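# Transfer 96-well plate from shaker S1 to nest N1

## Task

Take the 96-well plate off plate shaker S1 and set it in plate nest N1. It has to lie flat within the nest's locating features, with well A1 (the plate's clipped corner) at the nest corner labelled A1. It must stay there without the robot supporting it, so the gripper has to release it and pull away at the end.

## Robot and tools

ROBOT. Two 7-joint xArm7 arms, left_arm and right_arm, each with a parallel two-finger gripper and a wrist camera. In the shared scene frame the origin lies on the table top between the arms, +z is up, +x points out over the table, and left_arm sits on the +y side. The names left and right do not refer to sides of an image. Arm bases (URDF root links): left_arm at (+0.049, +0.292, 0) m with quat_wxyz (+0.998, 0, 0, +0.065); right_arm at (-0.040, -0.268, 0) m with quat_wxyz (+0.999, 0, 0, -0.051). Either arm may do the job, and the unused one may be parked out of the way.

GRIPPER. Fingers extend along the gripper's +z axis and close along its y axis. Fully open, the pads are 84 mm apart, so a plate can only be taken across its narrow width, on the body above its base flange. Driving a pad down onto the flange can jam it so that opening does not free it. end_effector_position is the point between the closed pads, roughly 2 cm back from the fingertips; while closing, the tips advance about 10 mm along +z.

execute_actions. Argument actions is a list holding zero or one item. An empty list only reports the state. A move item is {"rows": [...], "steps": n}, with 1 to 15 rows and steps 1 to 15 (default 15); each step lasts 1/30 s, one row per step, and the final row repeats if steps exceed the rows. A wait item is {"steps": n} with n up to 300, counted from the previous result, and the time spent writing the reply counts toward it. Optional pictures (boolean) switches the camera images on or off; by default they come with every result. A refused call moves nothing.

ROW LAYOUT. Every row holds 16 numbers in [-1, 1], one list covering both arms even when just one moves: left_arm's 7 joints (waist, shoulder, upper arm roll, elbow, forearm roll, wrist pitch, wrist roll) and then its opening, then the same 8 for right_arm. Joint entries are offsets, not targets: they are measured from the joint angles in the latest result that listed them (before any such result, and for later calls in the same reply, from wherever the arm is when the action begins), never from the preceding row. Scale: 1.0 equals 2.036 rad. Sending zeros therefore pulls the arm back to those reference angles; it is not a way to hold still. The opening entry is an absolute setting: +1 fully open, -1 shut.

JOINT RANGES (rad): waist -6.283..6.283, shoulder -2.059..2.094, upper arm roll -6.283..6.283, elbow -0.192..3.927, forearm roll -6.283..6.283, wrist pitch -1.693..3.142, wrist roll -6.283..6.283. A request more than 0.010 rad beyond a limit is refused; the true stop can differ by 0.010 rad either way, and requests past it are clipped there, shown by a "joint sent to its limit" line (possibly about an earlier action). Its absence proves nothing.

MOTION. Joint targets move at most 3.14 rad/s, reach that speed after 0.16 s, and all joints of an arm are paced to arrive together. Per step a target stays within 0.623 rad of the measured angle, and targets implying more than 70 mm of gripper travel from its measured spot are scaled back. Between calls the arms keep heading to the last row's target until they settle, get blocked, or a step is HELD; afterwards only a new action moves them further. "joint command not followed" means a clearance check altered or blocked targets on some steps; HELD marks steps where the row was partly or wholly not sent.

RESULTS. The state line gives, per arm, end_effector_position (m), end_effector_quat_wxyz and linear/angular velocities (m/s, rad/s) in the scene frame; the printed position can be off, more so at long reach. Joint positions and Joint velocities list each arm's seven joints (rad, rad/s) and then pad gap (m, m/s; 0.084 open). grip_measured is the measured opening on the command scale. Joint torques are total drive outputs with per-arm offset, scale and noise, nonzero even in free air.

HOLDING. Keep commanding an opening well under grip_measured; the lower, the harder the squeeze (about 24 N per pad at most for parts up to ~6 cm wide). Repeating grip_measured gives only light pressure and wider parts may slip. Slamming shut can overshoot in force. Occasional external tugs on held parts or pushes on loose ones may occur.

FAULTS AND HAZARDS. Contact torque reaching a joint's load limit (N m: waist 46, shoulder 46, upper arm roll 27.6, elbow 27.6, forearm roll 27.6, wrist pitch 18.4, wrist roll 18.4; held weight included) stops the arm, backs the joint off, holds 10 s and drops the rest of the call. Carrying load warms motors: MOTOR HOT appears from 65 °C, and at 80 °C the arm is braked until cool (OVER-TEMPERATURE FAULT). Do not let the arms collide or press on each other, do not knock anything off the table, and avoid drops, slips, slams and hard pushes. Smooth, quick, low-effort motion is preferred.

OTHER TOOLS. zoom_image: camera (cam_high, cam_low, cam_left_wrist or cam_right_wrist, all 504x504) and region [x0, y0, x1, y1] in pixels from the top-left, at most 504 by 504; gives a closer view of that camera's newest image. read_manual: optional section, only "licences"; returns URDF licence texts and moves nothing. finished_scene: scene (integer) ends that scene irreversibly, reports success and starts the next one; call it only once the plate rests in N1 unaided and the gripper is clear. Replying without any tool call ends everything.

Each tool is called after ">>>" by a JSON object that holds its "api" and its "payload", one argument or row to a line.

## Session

>>> {"api": "execute_actions", "payload": {
  "actions": []
}}

Scene clock: 0.00 s of 8400.00 s.
left_arm: end_effector_position=(+0.4431, +0.3418, +0.2472) grip_measured=+1.00 end_effector_quat_wxyz=(-0.001, +0.998, +0.061, -0.005) end_effector_velocity=(+0.000, -0.000, -0.000) end_effector_angular_velocity=(+0.000, +0.000, -0.001) | right_arm: end_effector_position=(+0.2327, -0.0548, +0.3765) grip_measured=+1.00 end_effector_quat_wxyz=(+0.680, -0.602, -0.394, +0.138) end_effector_velocity=(-0.000, +0.000, +0.000) end_effector_angular_velocity=(+0.000, +0.000, +0.001)
Joint positions: left_arm=[-0.003 -0.25  -0.002  0.914  0.002  1.173  0.003  0.084] | right_arm=[ 0.89   0.126 -0.836  1.102  1.082  2.262 -1.168  0.084]
Joint velocities: left_arm=[ 0.     0.001 -0.001  0.     0.    -0.     0.     0.   ] | right_arm=[ 0.001 -0.     0.     0.     0.     0.     0.    -0.   ]
Joint torques (N m, as the arm reports them, + toward a larger angle): no reading
Motor temperatures (°C, as the motors report them): left_arm=[27 31 32 30 27 31 34] | right_arm=[27 27 29 30 29 33 31]

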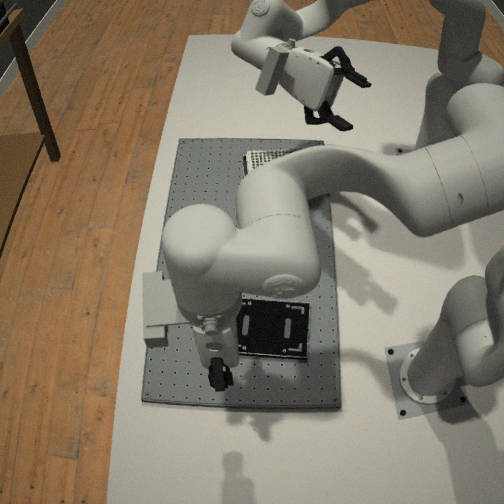

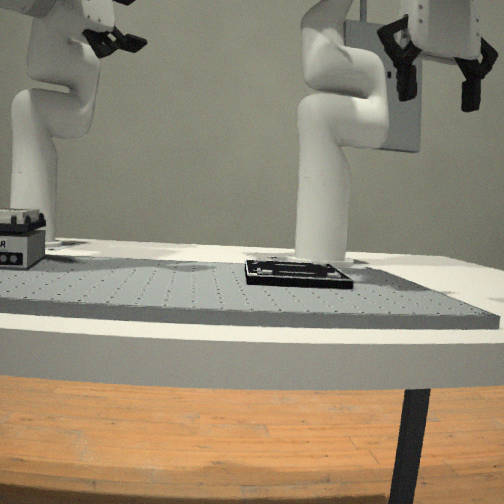

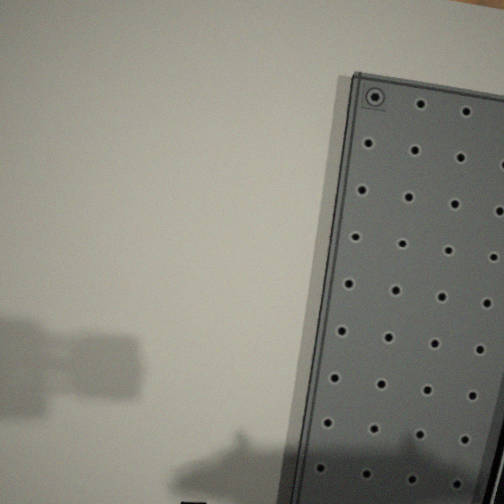

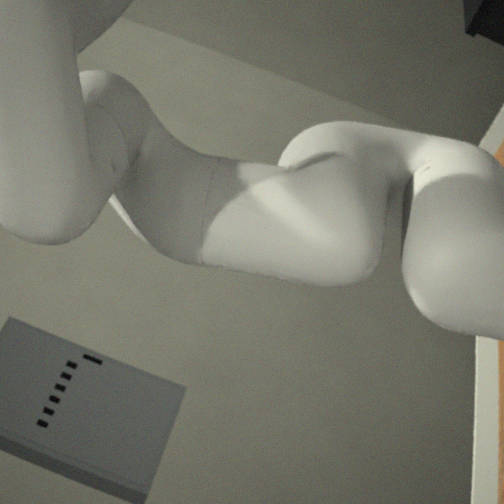

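>>> {"api": "execute_actions", "payload": {
  "actions": [
    {"rows":[[0.6,0,0,0,0,0,0,1, -0.3286,-0.4072,0.4106,-0.2565,-0.5314,-0.481,0.632,1]],"steps":15}
  ],
  "pictures": false
}}

>>> {"api": "execute_actions", "payload": {
  "actions": [
    {"steps":40}
  ]
}}

Scene clock: 1.67 s of 8400.00 s.
left_arm: end_effector_position=(+0.3716, +0.5239, +0.2472) grip_measured=+1.00 end_effector_quat_wxyz=(+0.001, +0.952, +0.305, -0.005) end_effector_velocity=(-0.268, +0.373, -0.000) end_effector_angular_velocity=(+0.000, +0.001, +1.155) | right_arm: end_effector_position=(+0.2023, -0.1845, +0.2462) grip_measured=+1.00 end_effector_quat_wxyz=(-0.159, +0.968, +0.161, -0.108) end_effector_velocity=(+0.236, -0.416, -0.095) end_effector_angular_velocity=(-2.868, -1.393, -2.208)
Joint positions: left_arm=[ 0.494 -0.25  -0.001  0.914  0.002  1.173  0.003  0.084] | right_arm=[ 0.312 -0.578 -0.128  0.65   0.236  1.467 -0.273  0.084]
Joint velocities: left_arm=[ 1.159  0.    -0.003 -0.    -0.     0.     0.    -0.   ] | right_arm=[-0.735 -0.99   1.026 -0.577 -1.896 -1.48   2.795  0.   ]
Joint torques (N m, as the arm reports them, + toward a larger angle): left_arm=[ -0.43 -10.92   0.39  18.43   0.03  -1.34  -0.36] | right_arm=[ 1.44 -4.7   0.27 22.28  2.06 -0.99 -0.65]
Motor temperatures (°C, as the motors report them): left_arm=[27 31 32 31 27 31 34] | right_arm=[27 27 29 30 29 33 31]
Steps of this call (steps 1 to 35: nothing new was sent; steps 36 to 50: all 15 steps of this action). Readings (joint positions):
36: left_arm=[-0.002 -0.250 -0.002 0.914 0.002 1.173 0.003] | right_arm=[0.889 0.126 -0.835 1.101 1.081 2.261 -1.167]
37: left_arm=[0.005 -0.250 -0.004 0.914 0.002 1.173 0.003] | right_arm=[0.882 0.119 -0.826 1.095 1.073 2.253 -1.159]
39: left_arm=[0.060 -0.250 -0.011 0.914 0.001 1.173 0.003] | right_arm=[0.822 0.061 -0.761 1.044 1.013 2.190 -1.096]
43: left_arm=[0.223 -0.250 -0.001 0.914 0.002 1.173 0.003] | right_arm=[0.596 -0.180 -0.529 0.867 0.772 1.951 -0.858]
50: the state above

Scene clock: 3.00 s of 8400.00 s.
left_arm: end_effector_position=(+0.1372, +0.6792, +0.2472) grip_measured=+1.00 end_effector_quat_wxyz=(+0.002, +0.783, +0.622, -0.004) end_effector_velocity=(-0.001, +0.000, +0.000) end_effector_angular_velocity=(-0.000, +0.000, +0.002) | right_arm: end_effector_position=(+0.2352, -0.2352, +0.2498) grip_measured=+1.00 end_effector_quat_wxyz=(+0.000, +1.000, +0.000, -0.000) end_effector_velocity=(+0.000, +0.000, +0.000) end_effector_angular_velocity=(+0.000, -0.000, +0.000)
Joint positions: left_arm=[ 1.219 -0.25  -0.002  0.914  0.002  1.173  0.003  0.084] | right_arm=[ 0.221 -0.703  0.     0.579  0.     1.283  0.118  0.084]
Joint velocities: left_arm=[ 0.001  0.     0.     0.     0.     0.    -0.001 -0.   ] | right_arm=[ 0. -0. -0.  0.  0.  0. -0.  0.]
Joint torques (N m, as the arm reports them, + toward a larger angle): left_arm=[ -0.73 -10.53   0.48  18.61  -0.24  -1.33  -0.18] | right_arm=[-1.27 -5.02  0.42 23.14 -0.2  -1.34 -0.56]
Motor temperatures (°C, as the motors report them): left_arm=[27 31 32 32 27 31 34] | right_arm=[27 27 29 31 29 33 31]
Steps of this call (steps 1 to 40: the robot went on to your last target). Readings (joint positions):
1: left_arm=[0.533 -0.250 -0.001 0.914 0.002 1.173 0.003] | right_arm=[0.289 -0.609 -0.096 0.632 0.177 1.420 -0.181]
2: left_arm=[0.571 -0.250 -0.001 0.914 0.002 1.173 0.003] | right_arm=[0.269 -0.637 -0.068 0.617 0.125 1.380 -0.096]
4: left_arm=[0.649 -0.250 -0.001 0.914 0.002 1.173 0.003] | right_arm=[0.240 -0.676 -0.027 0.595 0.050 1.322 0.030]
8: left_arm=[0.803 -0.250 -0.002 0.914 0.002 1.173 0.003] | right_arm=[0.224 -0.698 -0.003 0.581 0.007 1.288 0.108]
40: the state above

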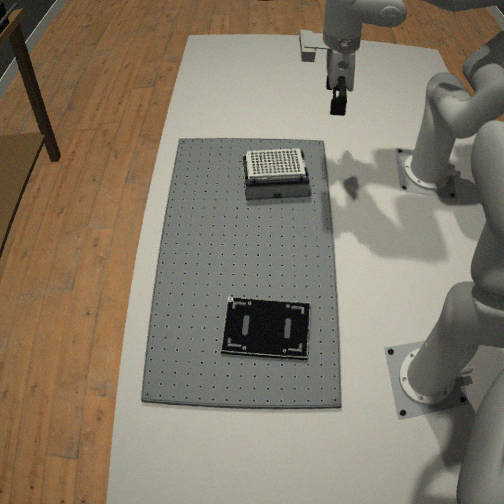

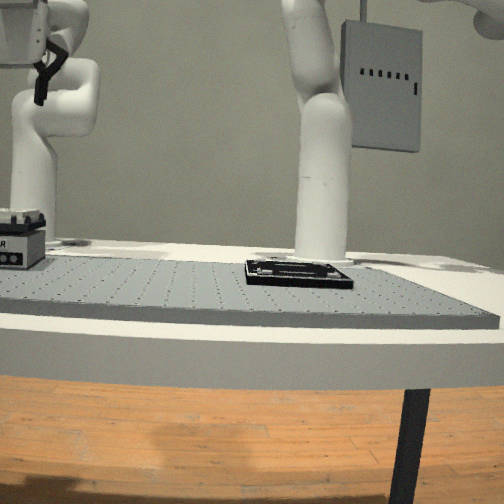

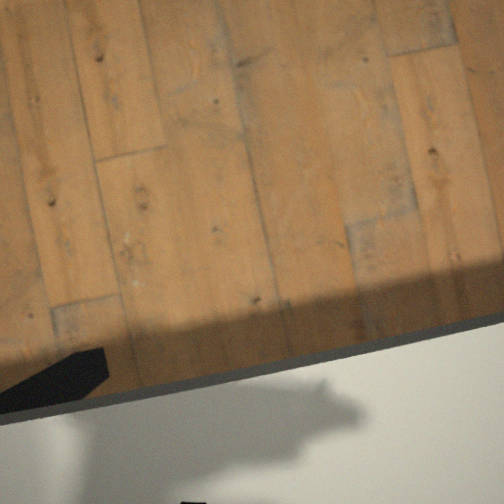

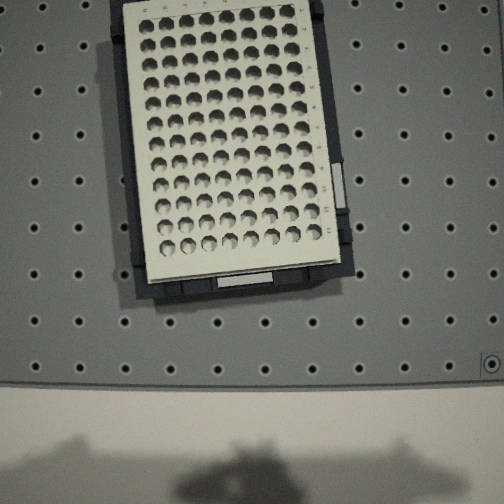

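>>> {"api": "execute_actions", "payload": {
  "actions": [
    {"rows":[[0,0,0,0,0,0,0,1, 0.0339,0.3144,0,0.0641,0,-0.2508,-0.0172,1]],"steps":15}
  ],
  "pictures": false
}}

>>> {"api": "execute_actions", "payload": {
  "actions": [
    {"steps":15}
  ]
}}

Scene clock: 4.87 s of 8400.00 s.
left_arm: end_effector_position=(+0.1372, +0.6792, +0.2472) grip_measured=+1.00 end_effector_quat_wxyz=(+0.002, +0.783, +0.622, -0.004) end_effector_velocity=(+0.001, -0.000, -0.000) end_effector_angular_velocity=(-0.001, +0.001, -0.002) | right_arm: end_effector_position=(+0.3502, -0.1953, +0.1293) grip_measured=+1.00 end_effector_quat_wxyz=(+0.000, +0.999, +0.049, -0.003) end_effector_velocity=(+0.074, +0.052, -0.232) end_effector_angular_velocity=(-0.021, +0.112, +0.135)
Joint positions: left_arm=[ 1.219 -0.25  -0.002  0.914  0.002  1.173  0.003  0.084] | right_arm=[ 0.285 -0.102  0.001  0.699  0.     0.809  0.086  0.084]
Joint velocities: left_arm=[ 0.     0.001 -0.002  0.    -0.     0.001  0.     0.   ] | right_arm=[ 0.084  0.797  0.011  0.11   0.    -0.573 -0.04  -0.   ]
Joint torques (N m, as the arm reports them, + toward a larger angle): left_arm=[ -0.44 -10.56   0.55  18.58  -0.1   -1.44  -0.42] | right_arm=[ -3.31 -30.57  -1.23  23.27  -0.56  -1.19  -0.08]
Motor temperatures (°C, as the motors report them): left_arm=[27 31 32 32 27 31 34] | right_arm=[27 27 29 32 29 33 31]
Steps of this call (steps 1 to 15: the robot went on to your last target; steps 16 to 41: nothing new was sent; steps 42 to 56: all 15 steps of this action). Readings (joint positions):
42: left_arm=[1.219 -0.250 -0.002 0.914 0.002 1.173 0.003] | right_arm=[0.221 -0.702 0.000 0.580 0.000 1.282 0.118]
43: left_arm=[1.219 -0.250 -0.002 0.914 0.002 1.173 0.003] | right_arm=[0.222 -0.696 0.000 0.581 0.000 1.276 0.118]
45: left_arm=[1.219 -0.250 -0.002 0.914 0.002 1.173 0.003] | right_arm=[0.228 -0.639 -0.000 0.596 0.000 1.225 0.114]
49: left_arm=[1.219 -0.250 -0.002 0.914 0.002 1.173 0.003] | right_arm=[0.251 -0.424 0.000 0.637 0.000 1.059 0.103]
56: the state above

Scene clock: 5.37 s of 8400.00 s.
left_arm: end_effector_position=(+0.1372, +0.6792, +0.2472) grip_measured=+1.00 end_effector_quat_wxyz=(+0.002, +0.783, +0.622, -0.004) end_effector_velocity=(-0.000, -0.000, -0.001) end_effector_angular_velocity=(-0.002, +0.000, +0.001) | right_arm: end_effector_position=(+0.3580, -0.1924, +0.1204) grip_measured=+1.00 end_effector_quat_wxyz=(-0.000, +0.999, +0.052, +0.000) end_effector_velocity=(-0.001, +0.001, -0.002) end_effector_angular_velocity=(-0.001, +0.004, +0.002)
Joint positions: left_arm=[ 1.219 -0.25  -0.002  0.914  0.002  1.173  0.003  0.084] | right_arm=[ 0.29  -0.064  0.     0.71   0.     0.773  0.083  0.084]
Joint velocities: left_arm=[-0.     0.002  0.     0.    -0.     0.    -0.     0.   ] | right_arm=[ 0.002  0.006  0.     0.    -0.    -0.001  0.    -0.   ]
Joint torques (N m, as the arm reports them, + toward a larger angle): left_arm=[ -0.68 -10.44   0.62  18.56   0.15  -1.46  -0.27] | right_arm=[ -2.26 -16.91   0.25  20.72  -0.18  -1.6   -0.12]
Motor temperatures (°C, as the motors report them): left_arm=[27 31 32 32 27 31 34] | right_arm=[27 27 29 32 29 33 31]
Steps of this call (steps 1 to 15: the robot went on to your last target). Readings (joint positions):
1: left_arm=[1.219 -0.250 -0.002 0.914 0.002 1.173 0.003] | right_arm=[0.288 -0.082 0.001 0.702 0.000 0.794 0.085]
2: left_arm=[1.219 -0.250 -0.002 0.914 0.002 1.173 0.003] | right_arm=[0.289 -0.072 0.001 0.703 0.000 0.786 0.084]
4: left_arm=[1.219 -0.250 -0.002 0.914 0.002 1.173 0.003] | right_arm=[0.289 -0.067 0.001 0.708 0.000 0.777 0.084]
8: left_arm=[1.219 -0.250 -0.002 0.914 0.002 1.173 0.003] | right_arm=[0.289 -0.066 -0.000 0.711 0.000 0.773 0.083]
15: the state above

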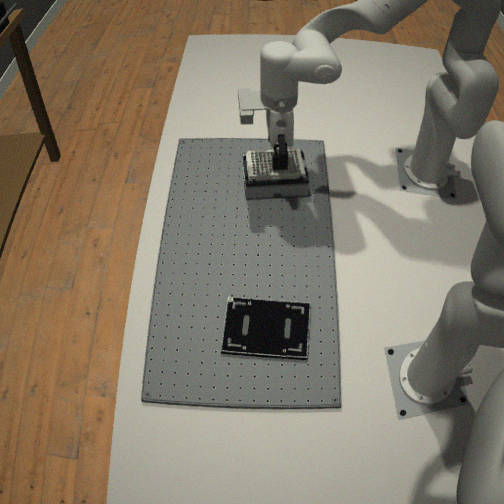

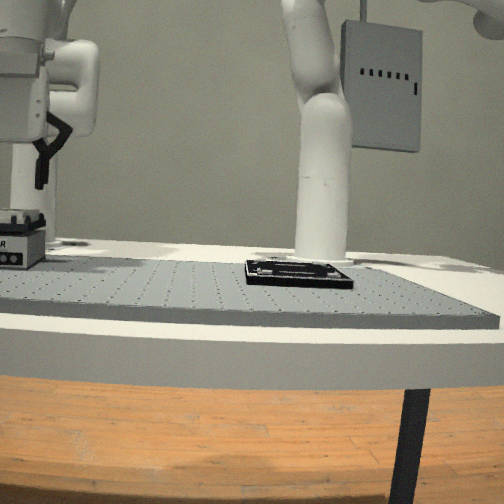

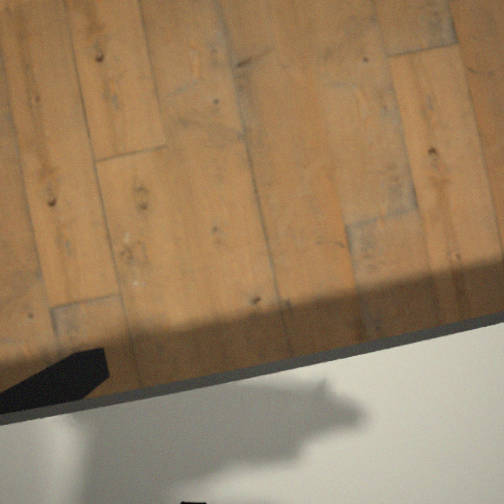

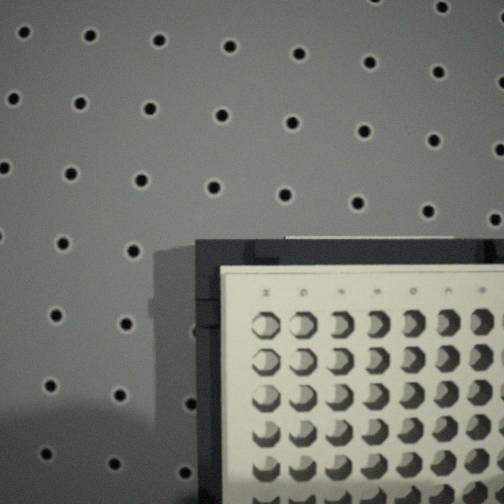

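>>> {"api": "execute_actions", "payload": {
  "actions": [
    {"rows":[[0,0,0,0,0,0,0,1, -0.003,0,0,0,0,0,-0.003,1],[0,0,0,0,0,0,0,1, -0.003,0,0,0,0,0,-0.003,1],[0,0,0,0,0,0,0,1, -0.003,0,0,0,0,0,-0.003,1],[0,0,0,0,0,0,0,1, -0.003,0,0,0,0,0,-0.003,1],[0,0,0,0,0,0,0,1, -0.003,0.0394,0,-0.0167,0,-0.0561,-0.003,1]],"steps":15}
  ],
  "pictures": false
}}

>>> {"api": "execute_actions", "payload": {
  "actions": [
    {"steps":12}
  ]
}}

>>> {"api": "zoom_image", "payload": {
  "camera": "cam_low",
  "region": [0,150,120,280]
}}

Scene clock: 11.03 s of 8400.00 s.
left_arm: end_effector_position=(+0.1372, +0.6792, +0.2472) grip_measured=+1.00 end_effector_quat_wxyz=(+0.002, +0.783, +0.622, -0.004) end_effector_velocity=(+0.000, +0.000, -0.000) end_effector_angular_velocity=(-0.001, +0.000, -0.002) | right_arm: end_effector_position=(+0.3585, -0.1948, +0.0849) grip_measured=+1.00 end_effector_quat_wxyz=(-0.000, +0.999, +0.052, +0.001) end_effector_velocity=(+0.008, -0.000, +0.004) end_effector_angular_velocity=(+0.005, -0.029, -0.004)
Joint positions: left_arm=[ 1.219 -0.25  -0.002  0.914  0.002  1.173  0.003  0.084] | right_arm=[0.284 0.016 0.    0.677 0.    0.66  0.077 0.084]
Joint velocities: left_arm=[ 0.     0.001 -0.001  0.    -0.    -0.     0.001 -0.   ] | right_arm=[-0.002 -0.003 -0.002  0.004  0.    -0.022  0.    -0.   ]
Joint torques (N m, as the arm reports them, + toward a larger angle): left_arm=[ -0.67 -10.87   0.61  18.62  -0.04  -1.39  -0.26] | right_arm=[ -1.71 -17.29  -0.31  17.91   0.1   -1.51  -0.42]
Motor temperatures (°C, as the motors report them): left_arm=[27 32 32 34 27 31 34] | right_arm=[27 27 29 33 29 33 31]
Steps of this call (steps 1 to 15: the robot went on to your last target; steps 16 to 90: nothing new was sent; then 2.17 s passed at rest; steps 91 to 105: all 15 steps of this action). Readings (joint positions):
91: left_arm=[1.219 -0.250 -0.002 0.914 0.002 1.173 0.003] | right_arm=[0.290 -0.063 0.000 0.710 0.000 0.773 0.083]
92: left_arm=[1.219 -0.250 -0.002 0.914 0.002 1.173 0.003] | right_arm=[0.288 -0.063 0.001 0.710 0.000 0.773 0.082]
94: left_arm=[1.219 -0.250 -0.002 0.914 0.002 1.173 0.003] | right_arm=[0.285 -0.063 0.000 0.710 0.000 0.773 0.079]
98: left_arm=[1.219 -0.250 -0.002 0.914 0.002 1.173 0.003] | right_arm=[0.284 -0.028 -0.000 0.697 0.000 0.714 0.077]
105: the state above

Scene clock: 11.43 s of 8400.00 s.
left_arm: end_effector_position=(+0.1372, +0.6792, +0.2472) grip_measured=+1.00 end_effector_quat_wxyz=(+0.002, +0.783, +0.622, -0.004) end_effector_velocity=(+0.000, -0.000, +0.000) end_effector_angular_velocity=(+0.000, -0.000, +0.000) | right_arm: end_effector_position=(+0.3584, -0.1948, +0.0845) grip_measured=+1.00 end_effector_quat_wxyz=(-0.000, +0.999, +0.052, +0.001) end_effector_velocity=(-0.000, +0.000, -0.000) end_effector_angular_velocity=(-0.001, +0.001, +0.001)
Joint positions: left_arm=[ 1.219 -0.25  -0.002  0.914  0.002  1.173  0.003  0.084] | right_arm=[0.284 0.016 0.    0.676 0.    0.658 0.077 0.084]
Joint velocities: left_arm=[-0.    -0.001 -0.    -0.    -0.     0.    -0.001 -0.   ] | right_arm=[ 0.     0.001  0.    -0.001 -0.001 -0.    -0.001 -0.   ]
Joint torques (N m, as the arm reports them, + toward a larger angle): left_arm=[ -0.66 -10.71   0.56  18.73  -0.16  -1.34  -0.15] | right_arm=[ -0.73 -17.83  -0.04  19.24  -0.49  -1.72  -0.27]
Motor temperatures (°C, as the motors report them): left_arm=[27 32 32 34 27 31 34] | right_arm=[27 27 29 34 29 33 31]
Steps of this call (steps 1 to 12: the robot went on to your last target). Readings (joint positions):
1: left_arm=[1.219 -0.250 -0.002 0.914 0.002 1.173 0.003] | right_arm=[0.284 0.016 0.000 0.677 0.000 0.659 0.077]
2: left_arm=[1.219 -0.250 -0.002 0.914 0.002 1.173 0.003] | right_arm=[0.284 0.016 0.000 0.676 0.000 0.659 0.077]
4: left_arm=[1.219 -0.250 -0.002 0.914 0.002 1.173 0.003] | right_arm=[0.284 0.016 0.000 0.676 0.000 0.659 0.077]
8: left_arm=[1.219 -0.250 -0.002 0.914 0.002 1.173 0.003] | right_arm=[0.284 0.016 0.000 0.676 0.000 0.659 0.077]
12: the state above

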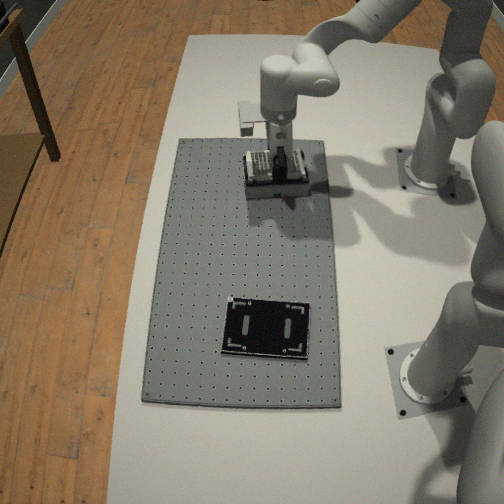

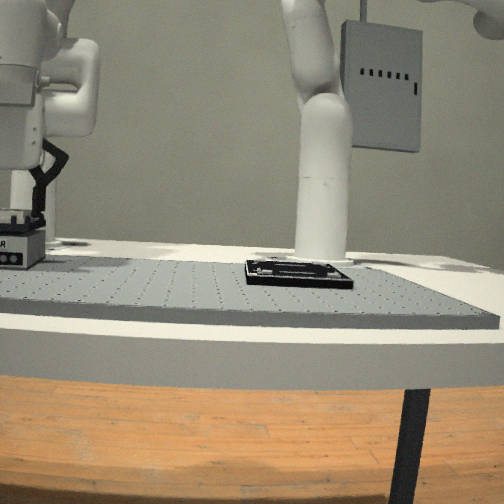

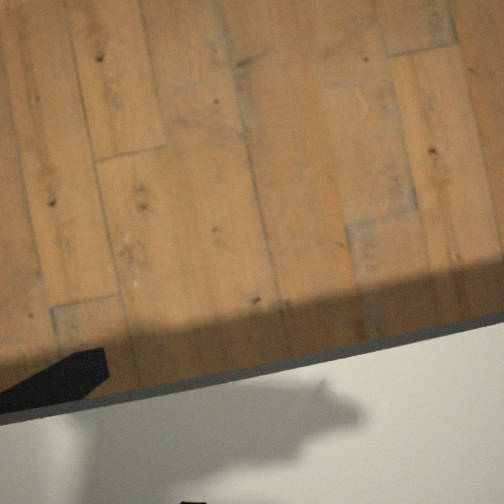

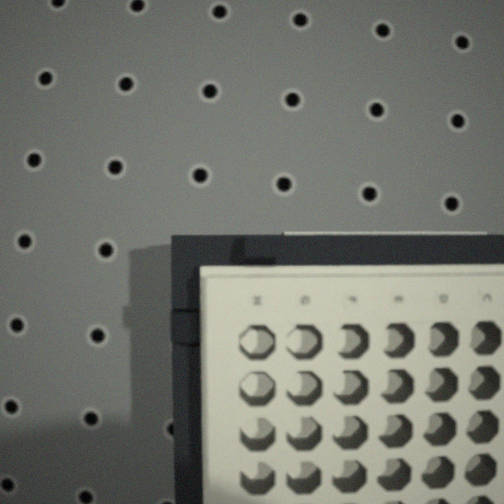

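Region (0, 150, 120, 280) of cam_low's 504x504 image, scaled by 3.877, with more detail than that image has; it fills the left 465 columns of this view, and the rest is white.

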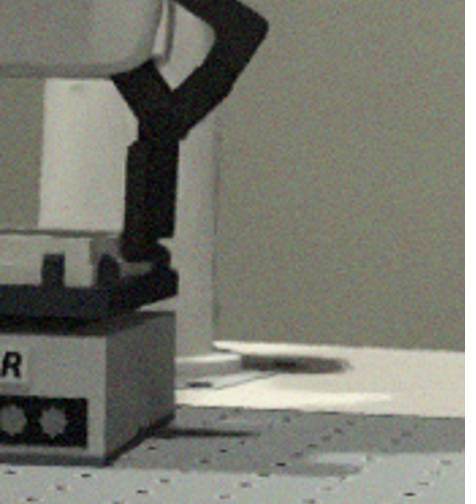

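>>> {"api": "execute_actions", "payload": {
  "actions": [
    {"rows":[[0,0,0,0,0,0,0,1, 0,0,0,0,0,0,0,-1]],"steps":12}
  ],
  "pictures": false
}}

>>> {"api": "execute_actions", "payload": {
  "actions": [
    {"rows":[[0,0,0,0,0,0,0,1, 0,-0.008,0,0.0035,0,0.0115,0,-1],[0,0,0,0,0,0,0,1, 0,-0.012,0,0.005,0,0.017,0,-1],[0,0,0,0,0,0,0,1, 0,-0.016,0,0.007,0,0.023,0,-1],[0,0,0,0,0,0,0,1, 0,-0.02,0,0.0085,0,0.0285,0,-1],[0,0,0,0,0,0,0,1, 0,-0.024,0,0.01,0,0.034,0,-1],[0,0,0,0,0,0,0,1, 0,-0.028,0,0.012,0,0.04,0,-1],[0,0,0,0,0,0,0,1, 0,-0.032,0,0.0135,0,0.0455,0,-1],[0,0,0,0,0,0,0,1, 0,-0.036,0,0.015,0,0.051,0,-1],[0,0,0,0,0,0,0,1, 0,-0.0394,0,0.0167,0,0.0561,0,-1]],"steps":15}
  ],
  "pictures": false
}}

>>> {"api": "execute_actions", "payload": {
  "actions": [
    {"steps":8}
  ]
}}

Scene clock: 13.07 s of 8400.00 s.
left_arm: end_effector_position=(+0.1372, +0.6792, +0.2472) grip_measured=+1.00 end_effector_quat_wxyz=(+0.002, +0.783, +0.622, -0.004) end_effector_velocity=(-0.000, +0.000, -0.001) end_effector_angular_velocity=(-0.001, +0.000, -0.000) | right_arm: end_effector_position=(+0.3585, -0.1951, +0.0847) grip_measured=+0.93 end_effector_quat_wxyz=(-0.000, +0.999, +0.052, +0.001) end_effector_velocity=(+0.000, -0.000, -0.000) end_effector_angular_velocity=(+0.000, +0.000, -0.001)
Joint positions: left_arm=[ 1.219 -0.25  -0.002  0.914  0.002  1.173  0.003  0.084] | right_arm=[ 0.283  0.016 -0.     0.676 -0.     0.659  0.077  0.082]
Joint velocities: left_arm=[-0.     0.001  0.    -0.     0.    -0.     0.    -0.   ] | right_arm=[-0.001  0.     0.001 -0.     0.001 -0.    -0.     0.   ]
Joint torques (N m, as the arm reports them, + toward a larger angle): left_arm=[ -0.62 -10.99   0.73  18.56   0.02  -1.23  -0.4 ] | right_arm=[  1.22 -15.96   1.36  18.66   0.01  -1.96  -0.51]
Motor temperatures (°C, as the motors report them): left_arm=[27 32 32 34 27 31 34] | right_arm=[27 27 29 34 29 33 31]
Steps of this call (steps 1 to 15: the robot went on to your last target; steps 16 to 37: nothing new was sent; steps 38 to 49: all 12 steps of this action). Readings (joint positions):
38: left_arm=[1.219 -0.250 -0.002 0.914 0.002 1.173 0.003] | right_arm=[0.283 0.016 -0.000 0.676 -0.000 0.659 0.077]
39: left_arm=[1.219 -0.250 -0.002 0.914 0.002 1.173 0.003] | right_arm=[0.283 0.016 -0.001 0.676 -0.000 0.659 0.077]
41: left_arm=[1.219 -0.250 -0.002 0.914 0.002 1.173 0.003] | right_arm=[0.283 0.016 -0.000 0.676 -0.000 0.659 0.077]
45: left_arm=[1.219 -0.250 -0.002 0.914 0.002 1.173 0.003] | right_arm=[0.283 0.016 -0.000 0.676 -0.000 0.659 0.077]
49: the state above

Scene clock: 13.57 s of 8400.00 s.
left_arm: end_effector_position=(+0.1372, +0.6792, +0.2472) grip_measured=+1.00 end_effector_quat_wxyz=(+0.002, +0.783, +0.622, -0.004) end_effector_velocity=(+0.000, +0.000, +0.000) end_effector_angular_velocity=(+0.000, +0.000, -0.001) | right_arm: end_effector_position=(+0.3587, -0.1949, +0.1204) grip_measured=+0.93 end_effector_quat_wxyz=(-0.000, +0.999, +0.052, +0.001) end_effector_velocity=(-0.010, -0.004, -0.005) end_effector_angular_velocity=(-0.008, +0.036, -0.002)
Joint positions: left_arm=[ 1.219 -0.25  -0.002  0.914  0.002  1.173  0.003  0.084] | right_arm=[ 0.283 -0.063 -0.     0.71   0.     0.771  0.077  0.082]
Joint velocities: left_arm=[ 0.     0.    -0.001  0.     0.    -0.     0.     0.   ] | right_arm=[-0.003 -0.001 -0.001 -0.009 -0.002  0.029 -0.     0.   ]
Joint torques (N m, as the arm reports them, + toward a larger angle): left_arm=[ -0.21 -10.71   0.78  18.57  -0.11  -1.34  -0.08] | right_arm=[ -1.48 -16.48   0.03  20.33  -0.32  -1.9   -0.24]
Motor temperatures (°C, as the motors report them): left_arm=[27 32 32 35 27 31 34] | right_arm=[27 27 29 34 29 33 31]
Steps of this call (steps 1 to 15: all 15 steps of this action). Readings (joint positions):
1: left_arm=[1.219 -0.250 -0.002 0.914 0.002 1.173 0.003] | right_arm=[0.283 0.016 -0.000 0.676 -0.000 0.659 0.077]
2: left_arm=[1.219 -0.250 -0.002 0.914 0.002 1.173 0.003] | right_arm=[0.283 0.014 -0.000 0.677 0.000 0.664 0.077]
4: left_arm=[1.219 -0.250 -0.002 0.914 0.002 1.173 0.003] | right_arm=[0.283 0.001 -0.000 0.682 0.000 0.684 0.077]
8: left_arm=[1.219 -0.250 -0.002 0.914 0.002 1.173 0.003] | right_arm=[0.284 -0.034 0.001 0.698 0.000 0.729 0.077]
15: the state above

Scene clock: 13.83 s of 8400.00 s.
left_arm: end_effector_position=(+0.1372, +0.6792, +0.2472) grip_measured=+1.00 end_effector_quat_wxyz=(+0.002, +0.783, +0.622, -0.004) end_effector_velocity=(+0.000, +0.000, +0.000) end_effector_angular_velocity=(+0.000, -0.000, +0.000) | right_arm: end_effector_position=(+0.3584, -0.1951, +0.1204) grip_measured=+0.93 end_effector_quat_wxyz=(-0.000, +0.999, +0.052, +0.000) end_effector_velocity=(+0.001, -0.000, +0.002) end_effector_angular_velocity=(+0.001, -0.004, -0.001)
Joint positions: left_arm=[ 1.219 -0.25  -0.002  0.914  0.002  1.173  0.003  0.084] | right_arm=[ 0.283 -0.064 -0.     0.71  -0.     0.773  0.077  0.082]
Joint velocities: left_arm=[-0. -0. -0.  0. -0.  0. -0.  0.] | right_arm=[-0.001 -0.002  0.     0.002  0.     0.     0.    -0.   ]
Joint torques (N m, as the arm reports them, + toward a larger angle): left_arm=[ -0.4  -10.8    0.56  18.5   -0.15  -1.3   -0.14] | right_arm=[ -1.41 -16.98  -0.31  20.7   -0.57  -1.83  -0.21]
Motor temperatures (°C, as the motors report them): left_arm=[27 32 32 35 27 31 34] | right_arm=[27 27 29 34 29 33 31]
Steps of this call (steps 1 to 8: the robot went on to your last target). Readings (joint positions):
1: left_arm=[1.219 -0.250 -0.002 0.914 0.002 1.173 0.003] | right_arm=[0.283 -0.063 -0.000 0.709 0.000 0.772 0.077]
2: left_arm=[1.219 -0.250 -0.002 0.914 0.002 1.173 0.003] | right_arm=[0.283 -0.063 -0.000 0.709 0.000 0.772 0.077]
4: left_arm=[1.219 -0.250 -0.002 0.914 0.002 1.173 0.003] | right_arm=[0.283 -0.063 -0.000 0.709 0.000 0.773 0.077]
8: the state above

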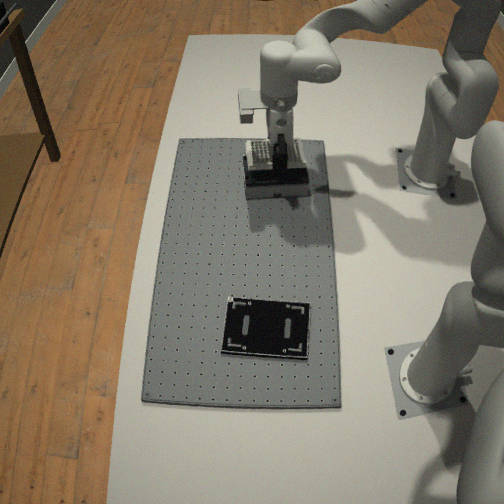

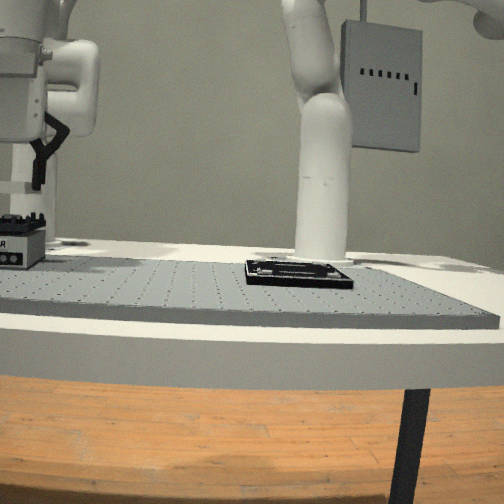

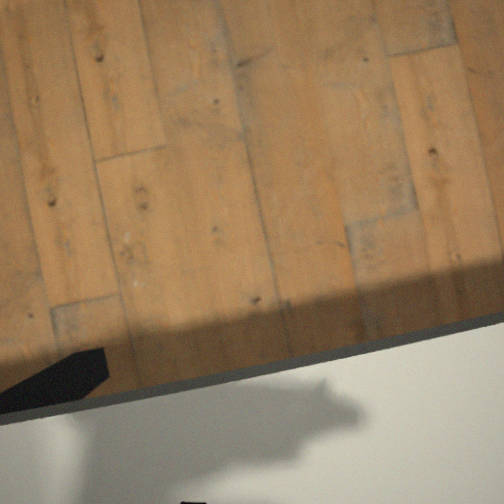

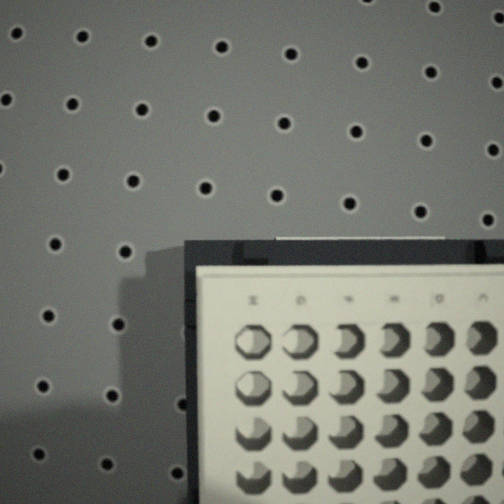

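>>> {"api": "execute_actions", "payload": {
  "actions": [
    {"rows":[[0,0,0,0,0,0,0,1, 0.3507,-0.0344,0,0.2716,0,0.3065,0.4018,-1]],"steps":15}
  ],
  "pictures": false
}}

>>> {"api": "execute_actions", "payload": {
  "actions": [
    {"steps":25}
  ]
}}

Scene clock: 15.20 s of 8400.00 s.
left_arm: end_effector_position=(+0.1372, +0.6792, +0.2472) grip_measured=+1.00 end_effector_quat_wxyz=(+0.002, +0.783, +0.622, -0.004) end_effector_velocity=(-0.000, +0.000, +0.000) end_effector_angular_velocity=(-0.000, -0.000, -0.001) | right_arm: end_effector_position=(+0.3300, -0.0279, +0.2347) grip_measured=+0.93 end_effector_quat_wxyz=(-0.000, +0.999, +0.033, +0.001) end_effector_velocity=(-0.186, +0.346, +0.258) end_effector_angular_velocity=(+0.000, +0.004, -0.173)
Joint positions: left_arm=[ 1.219 -0.25  -0.002  0.914  0.002  1.173  0.003  0.084] | right_arm=[ 0.678 -0.103  0.001  1.022  0.     1.123  0.511  0.082]
Joint velocities: left_arm=[-0.    -0.     0.001 -0.    -0.    -0.     0.001 -0.   ] | right_arm=[ 0.887 -0.085  0.     0.665  0.001  0.753  1.059 -0.   ]
Joint torques (N m, as the arm reports them, + toward a larger angle): left_arm=[ -0.12 -10.71   0.9   18.7   -0.18  -1.29  -0.23] | right_arm=[ -1.03 -17.96  -0.15  22.73  -0.11  -1.33  -0.47]
Motor temperatures (°C, as the motors report them): left_arm=[27 32 32 35 27 31 34] | right_arm=[27 27 29 34 29 33 31]
Steps of this call (steps 1 to 15: the robot went on to your last target; steps 16 to 26: nothing new was sent; steps 27 to 41: all 15 steps of this action). Readings (joint positions):
27: left_arm=[1.219 -0.250 -0.002 0.914 0.002 1.173 0.003] | right_arm=[0.284 -0.064 -0.000 0.711 -0.000 0.774 0.078]
28: left_arm=[1.219 -0.250 -0.002 0.914 0.002 1.173 0.003] | right_arm=[0.291 -0.064 -0.002 0.716 -0.000 0.782 0.086]
30: left_arm=[1.219 -0.250 -0.002 0.914 0.002 1.173 0.003] | right_arm=[0.341 -0.068 -0.007 0.759 -0.000 0.836 0.139]
34: left_arm=[1.219 -0.250 -0.002 0.914 0.002 1.173 0.003] | right_arm=[0.469 -0.083 -0.000 0.865 0.000 0.946 0.265]
41: the state above

Scene clock: 16.03 s of 8400.00 s.
left_arm: end_effector_position=(+0.1372, +0.6792, +0.2472) grip_measured=+1.00 end_effector_quat_wxyz=(+0.002, +0.783, +0.622, -0.004) end_effector_velocity=(+0.000, +0.000, +0.000) end_effector_angular_velocity=(+0.001, +0.000, -0.002) | right_arm: end_effector_position=(+0.2356, +0.0747, +0.3296) grip_measured=+0.93 end_effector_quat_wxyz=(+0.000, +1.000, -0.000, -0.000) end_effector_velocity=(-0.002, +0.002, +0.001) end_effector_angular_velocity=(+0.002, -0.002, +0.005)
Joint positions: left_arm=[ 1.219 -0.25  -0.002  0.914  0.002  1.173  0.003  0.084] | right_arm=[ 0.997 -0.134 -0.001  1.262 -0.     1.397  0.895  0.082]
Joint velocities: left_arm=[ 0.    -0.001 -0.001  0.     0.    -0.     0.001 -0.   ] | right_arm=[ 0.005 -0.001  0.001  0.002  0.     0.     0.001 -0.   ]
Joint torques (N m, as the arm reports them, + toward a larger angle): left_arm=[ -0.13 -10.81   0.66  18.45   0.02  -1.21  -0.13] | right_arm=[ -1.24 -16.87   0.05  23.3   -0.52  -1.83  -0.25]
Motor temperatures (°C, as the motors report them): left_arm=[27 32 32 35 27 31 34] | right_arm=[27 28 29 35 29 33 31]
Steps of this call (steps 1 to 25: the robot went on to your last target). Readings (joint positions):
1: left_arm=[1.219 -0.250 -0.002 0.914 0.002 1.173 0.003] | right_arm=[0.707 -0.106 0.001 1.044 0.000 1.149 0.546]
2: left_arm=[1.219 -0.250 -0.002 0.914 0.002 1.173 0.003] | right_arm=[0.737 -0.109 0.001 1.066 0.000 1.174 0.582]
4: left_arm=[1.219 -0.250 -0.002 0.914 0.002 1.173 0.003] | right_arm=[0.796 -0.115 0.000 1.110 0.000 1.224 0.653]
8: left_arm=[1.219 -0.250 -0.002 0.914 0.002 1.173 0.003] | right_arm=[0.913 -0.126 0.000 1.199 0.000 1.325 0.794]
25: the state above

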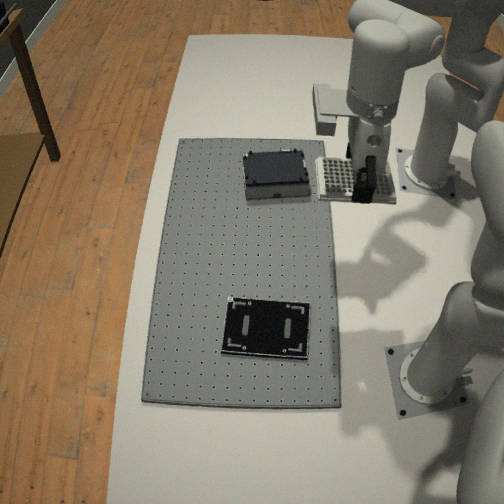

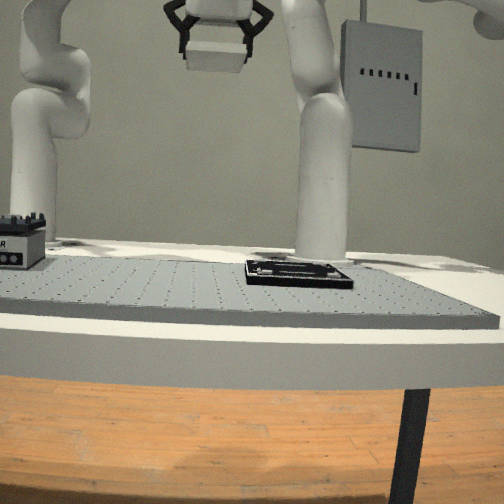

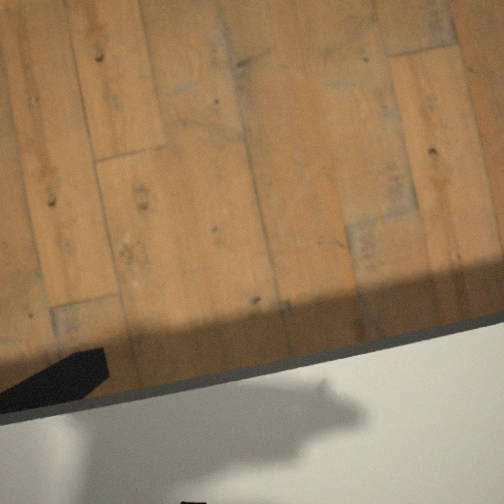

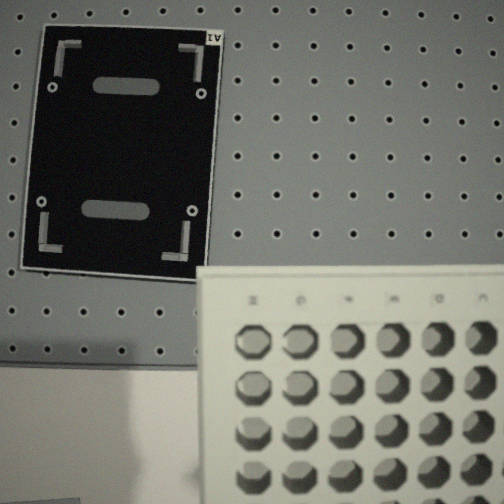

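>>> {"api": "execute_actions", "payload": {
  "actions": [
    {"rows":[[0,0,0,0,0,0,0,1, -0.026,0.37,0,0.1698,0,-0.2006,0.0059,-1]],"steps":15}
  ],
  "pictures": false
}}

>>> {"api": "execute_actions", "payload": {
  "actions": [
    {"steps":25}
  ]
}}

Scene clock: 17.47 s of 8400.00 s.
left_arm: end_effector_position=(+0.1372, +0.6792, +0.2472) grip_measured=+1.00 end_effector_quat_wxyz=(+0.002, +0.783, +0.622, -0.004) end_effector_velocity=(-0.000, -0.000, -0.000) end_effector_angular_velocity=(-0.001, -0.000, +0.001) | right_arm: end_effector_position=(+0.3369, +0.1679, +0.1944) grip_measured=+0.93 end_effector_quat_wxyz=(-0.004, +1.000, -0.022, +0.004) end_effector_velocity=(+0.180, +0.141, -0.402) end_effector_angular_velocity=(-0.047, +0.041, -0.094)
Joint positions: left_arm=[ 1.219 -0.25  -0.002  0.914  0.002  1.173  0.003  0.084] | right_arm=[ 0.961  0.369 -0.     1.498 -0.     1.118  0.903  0.082]
Joint velocities: left_arm=[-0.     0.     0.001  0.    -0.     0.001  0.    -0.   ] | right_arm=[-0.076  1.138 -0.001  0.493  0.001 -0.583  0.017 -0.   ]
Joint torques (N m, as the arm reports them, + toward a larger angle): left_arm=[ -0.46 -10.76   0.52  18.53  -0.16  -1.29  -0.21] | right_arm=[ -1.2  -26.71  -0.48  22.58  -1.07  -1.68  -0.41]
Motor temperatures (°C, as the motors report them): left_arm=[27 32 32 35 27 31 34] | right_arm=[27 28 29 35 29 34 31]
Steps of this call (steps 1 to 15: the robot went on to your last target; steps 16 to 28: nothing new was sent; steps 29 to 43: all 15 steps of this action). Readings (joint positions):
29: left_arm=[1.219 -0.250 -0.002 0.914 0.002 1.173 0.003] | right_arm=[0.997 -0.133 -0.000 1.263 -0.000 1.396 0.895]
30: left_arm=[1.219 -0.250 -0.002 0.914 0.002 1.173 0.003] | right_arm=[0.997 -0.127 -0.000 1.268 0.000 1.391 0.895]
32: left_arm=[1.219 -0.250 -0.002 0.914 0.002 1.173 0.003] | right_arm=[0.992 -0.074 0.001 1.304 0.000 1.352 0.897]
36: left_arm=[1.219 -0.250 -0.002 0.914 0.002 1.173 0.003] | right_arm=[0.979 0.097 -0.000 1.382 -0.000 1.256 0.899]
43: the state above

Scene clock: 18.30 s of 8400.00 s.
left_arm: end_effector_position=(+0.1372, +0.6792, +0.2472) grip_measured=+1.00 end_effector_quat_wxyz=(+0.002, +0.783, +0.622, -0.004) end_effector_velocity=(+0.000, +0.000, +0.000) end_effector_angular_velocity=(+0.001, -0.000, -0.001) | right_arm: end_effector_position=(+0.3720, +0.1925, +0.1003) grip_measured=+0.93 end_effector_quat_wxyz=(-0.000, +0.999, -0.033, +0.000) end_effector_velocity=(+0.000, -0.001, -0.001) end_effector_angular_velocity=(-0.002, +0.001, -0.000)
Joint positions: left_arm=[ 1.219 -0.25  -0.002  0.914  0.002  1.173  0.003  0.084] | right_arm=[ 0.944  0.619 -0.001  1.608 -0.     0.988  0.907  0.082]
Joint velocities: left_arm=[-0.    -0.001 -0.001 -0.    -0.    -0.     0.     0.   ] | right_arm=[-0.     0.002 -0.    -0.    -0.    -0.     0.    -0.   ]
Joint torques (N m, as the arm reports them, + toward a larger angle): left_arm=[ -0.26 -10.47   0.54  18.62  -0.22  -1.33  -0.34] | right_arm=[ -0.87 -31.05  -0.52  21.98  -0.67  -1.43  -0.29]
Motor temperatures (°C, as the motors report them): left_arm=[27 32 32 35 27 31 34] | right_arm=[27 28 29 35 29 34 31]
Steps of this call (steps 1 to 25: the robot went on to your last target). Readings (joint positions):
1: left_arm=[1.219 -0.250 -0.002 0.914 0.002 1.173 0.003] | right_arm=[0.958 0.407 -0.000 1.514 -0.000 1.099 0.904]
2: left_arm=[1.219 -0.250 -0.002 0.914 0.002 1.173 0.003] | right_arm=[0.956 0.444 -0.000 1.531 -0.000 1.079 0.904]
4: left_arm=[1.219 -0.250 -0.002 0.914 0.002 1.173 0.003] | right_arm=[0.951 0.519 -0.001 1.564 -0.000 1.041 0.906]
8: left_arm=[1.219 -0.250 -0.002 0.914 0.002 1.173 0.003] | right_arm=[0.944 0.613 -0.001 1.597 -0.000 0.997 0.907]
25: the state above

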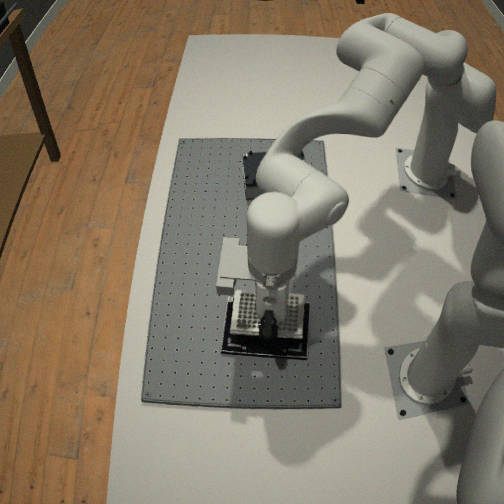

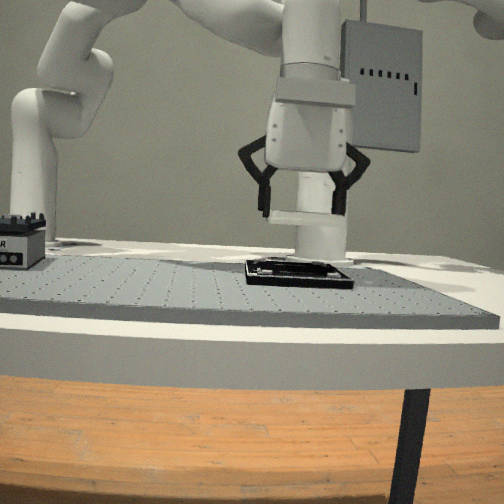

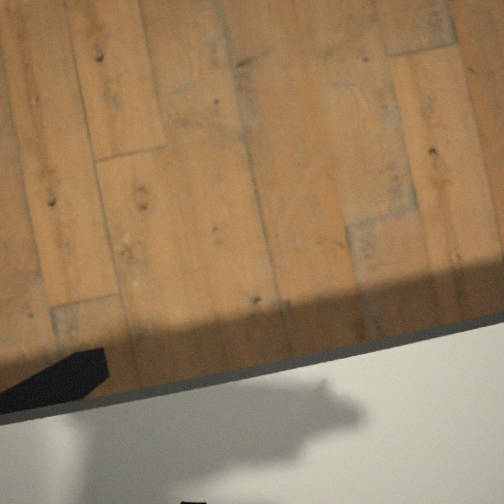

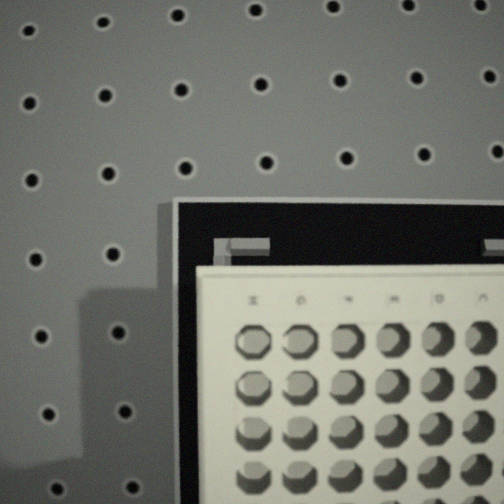

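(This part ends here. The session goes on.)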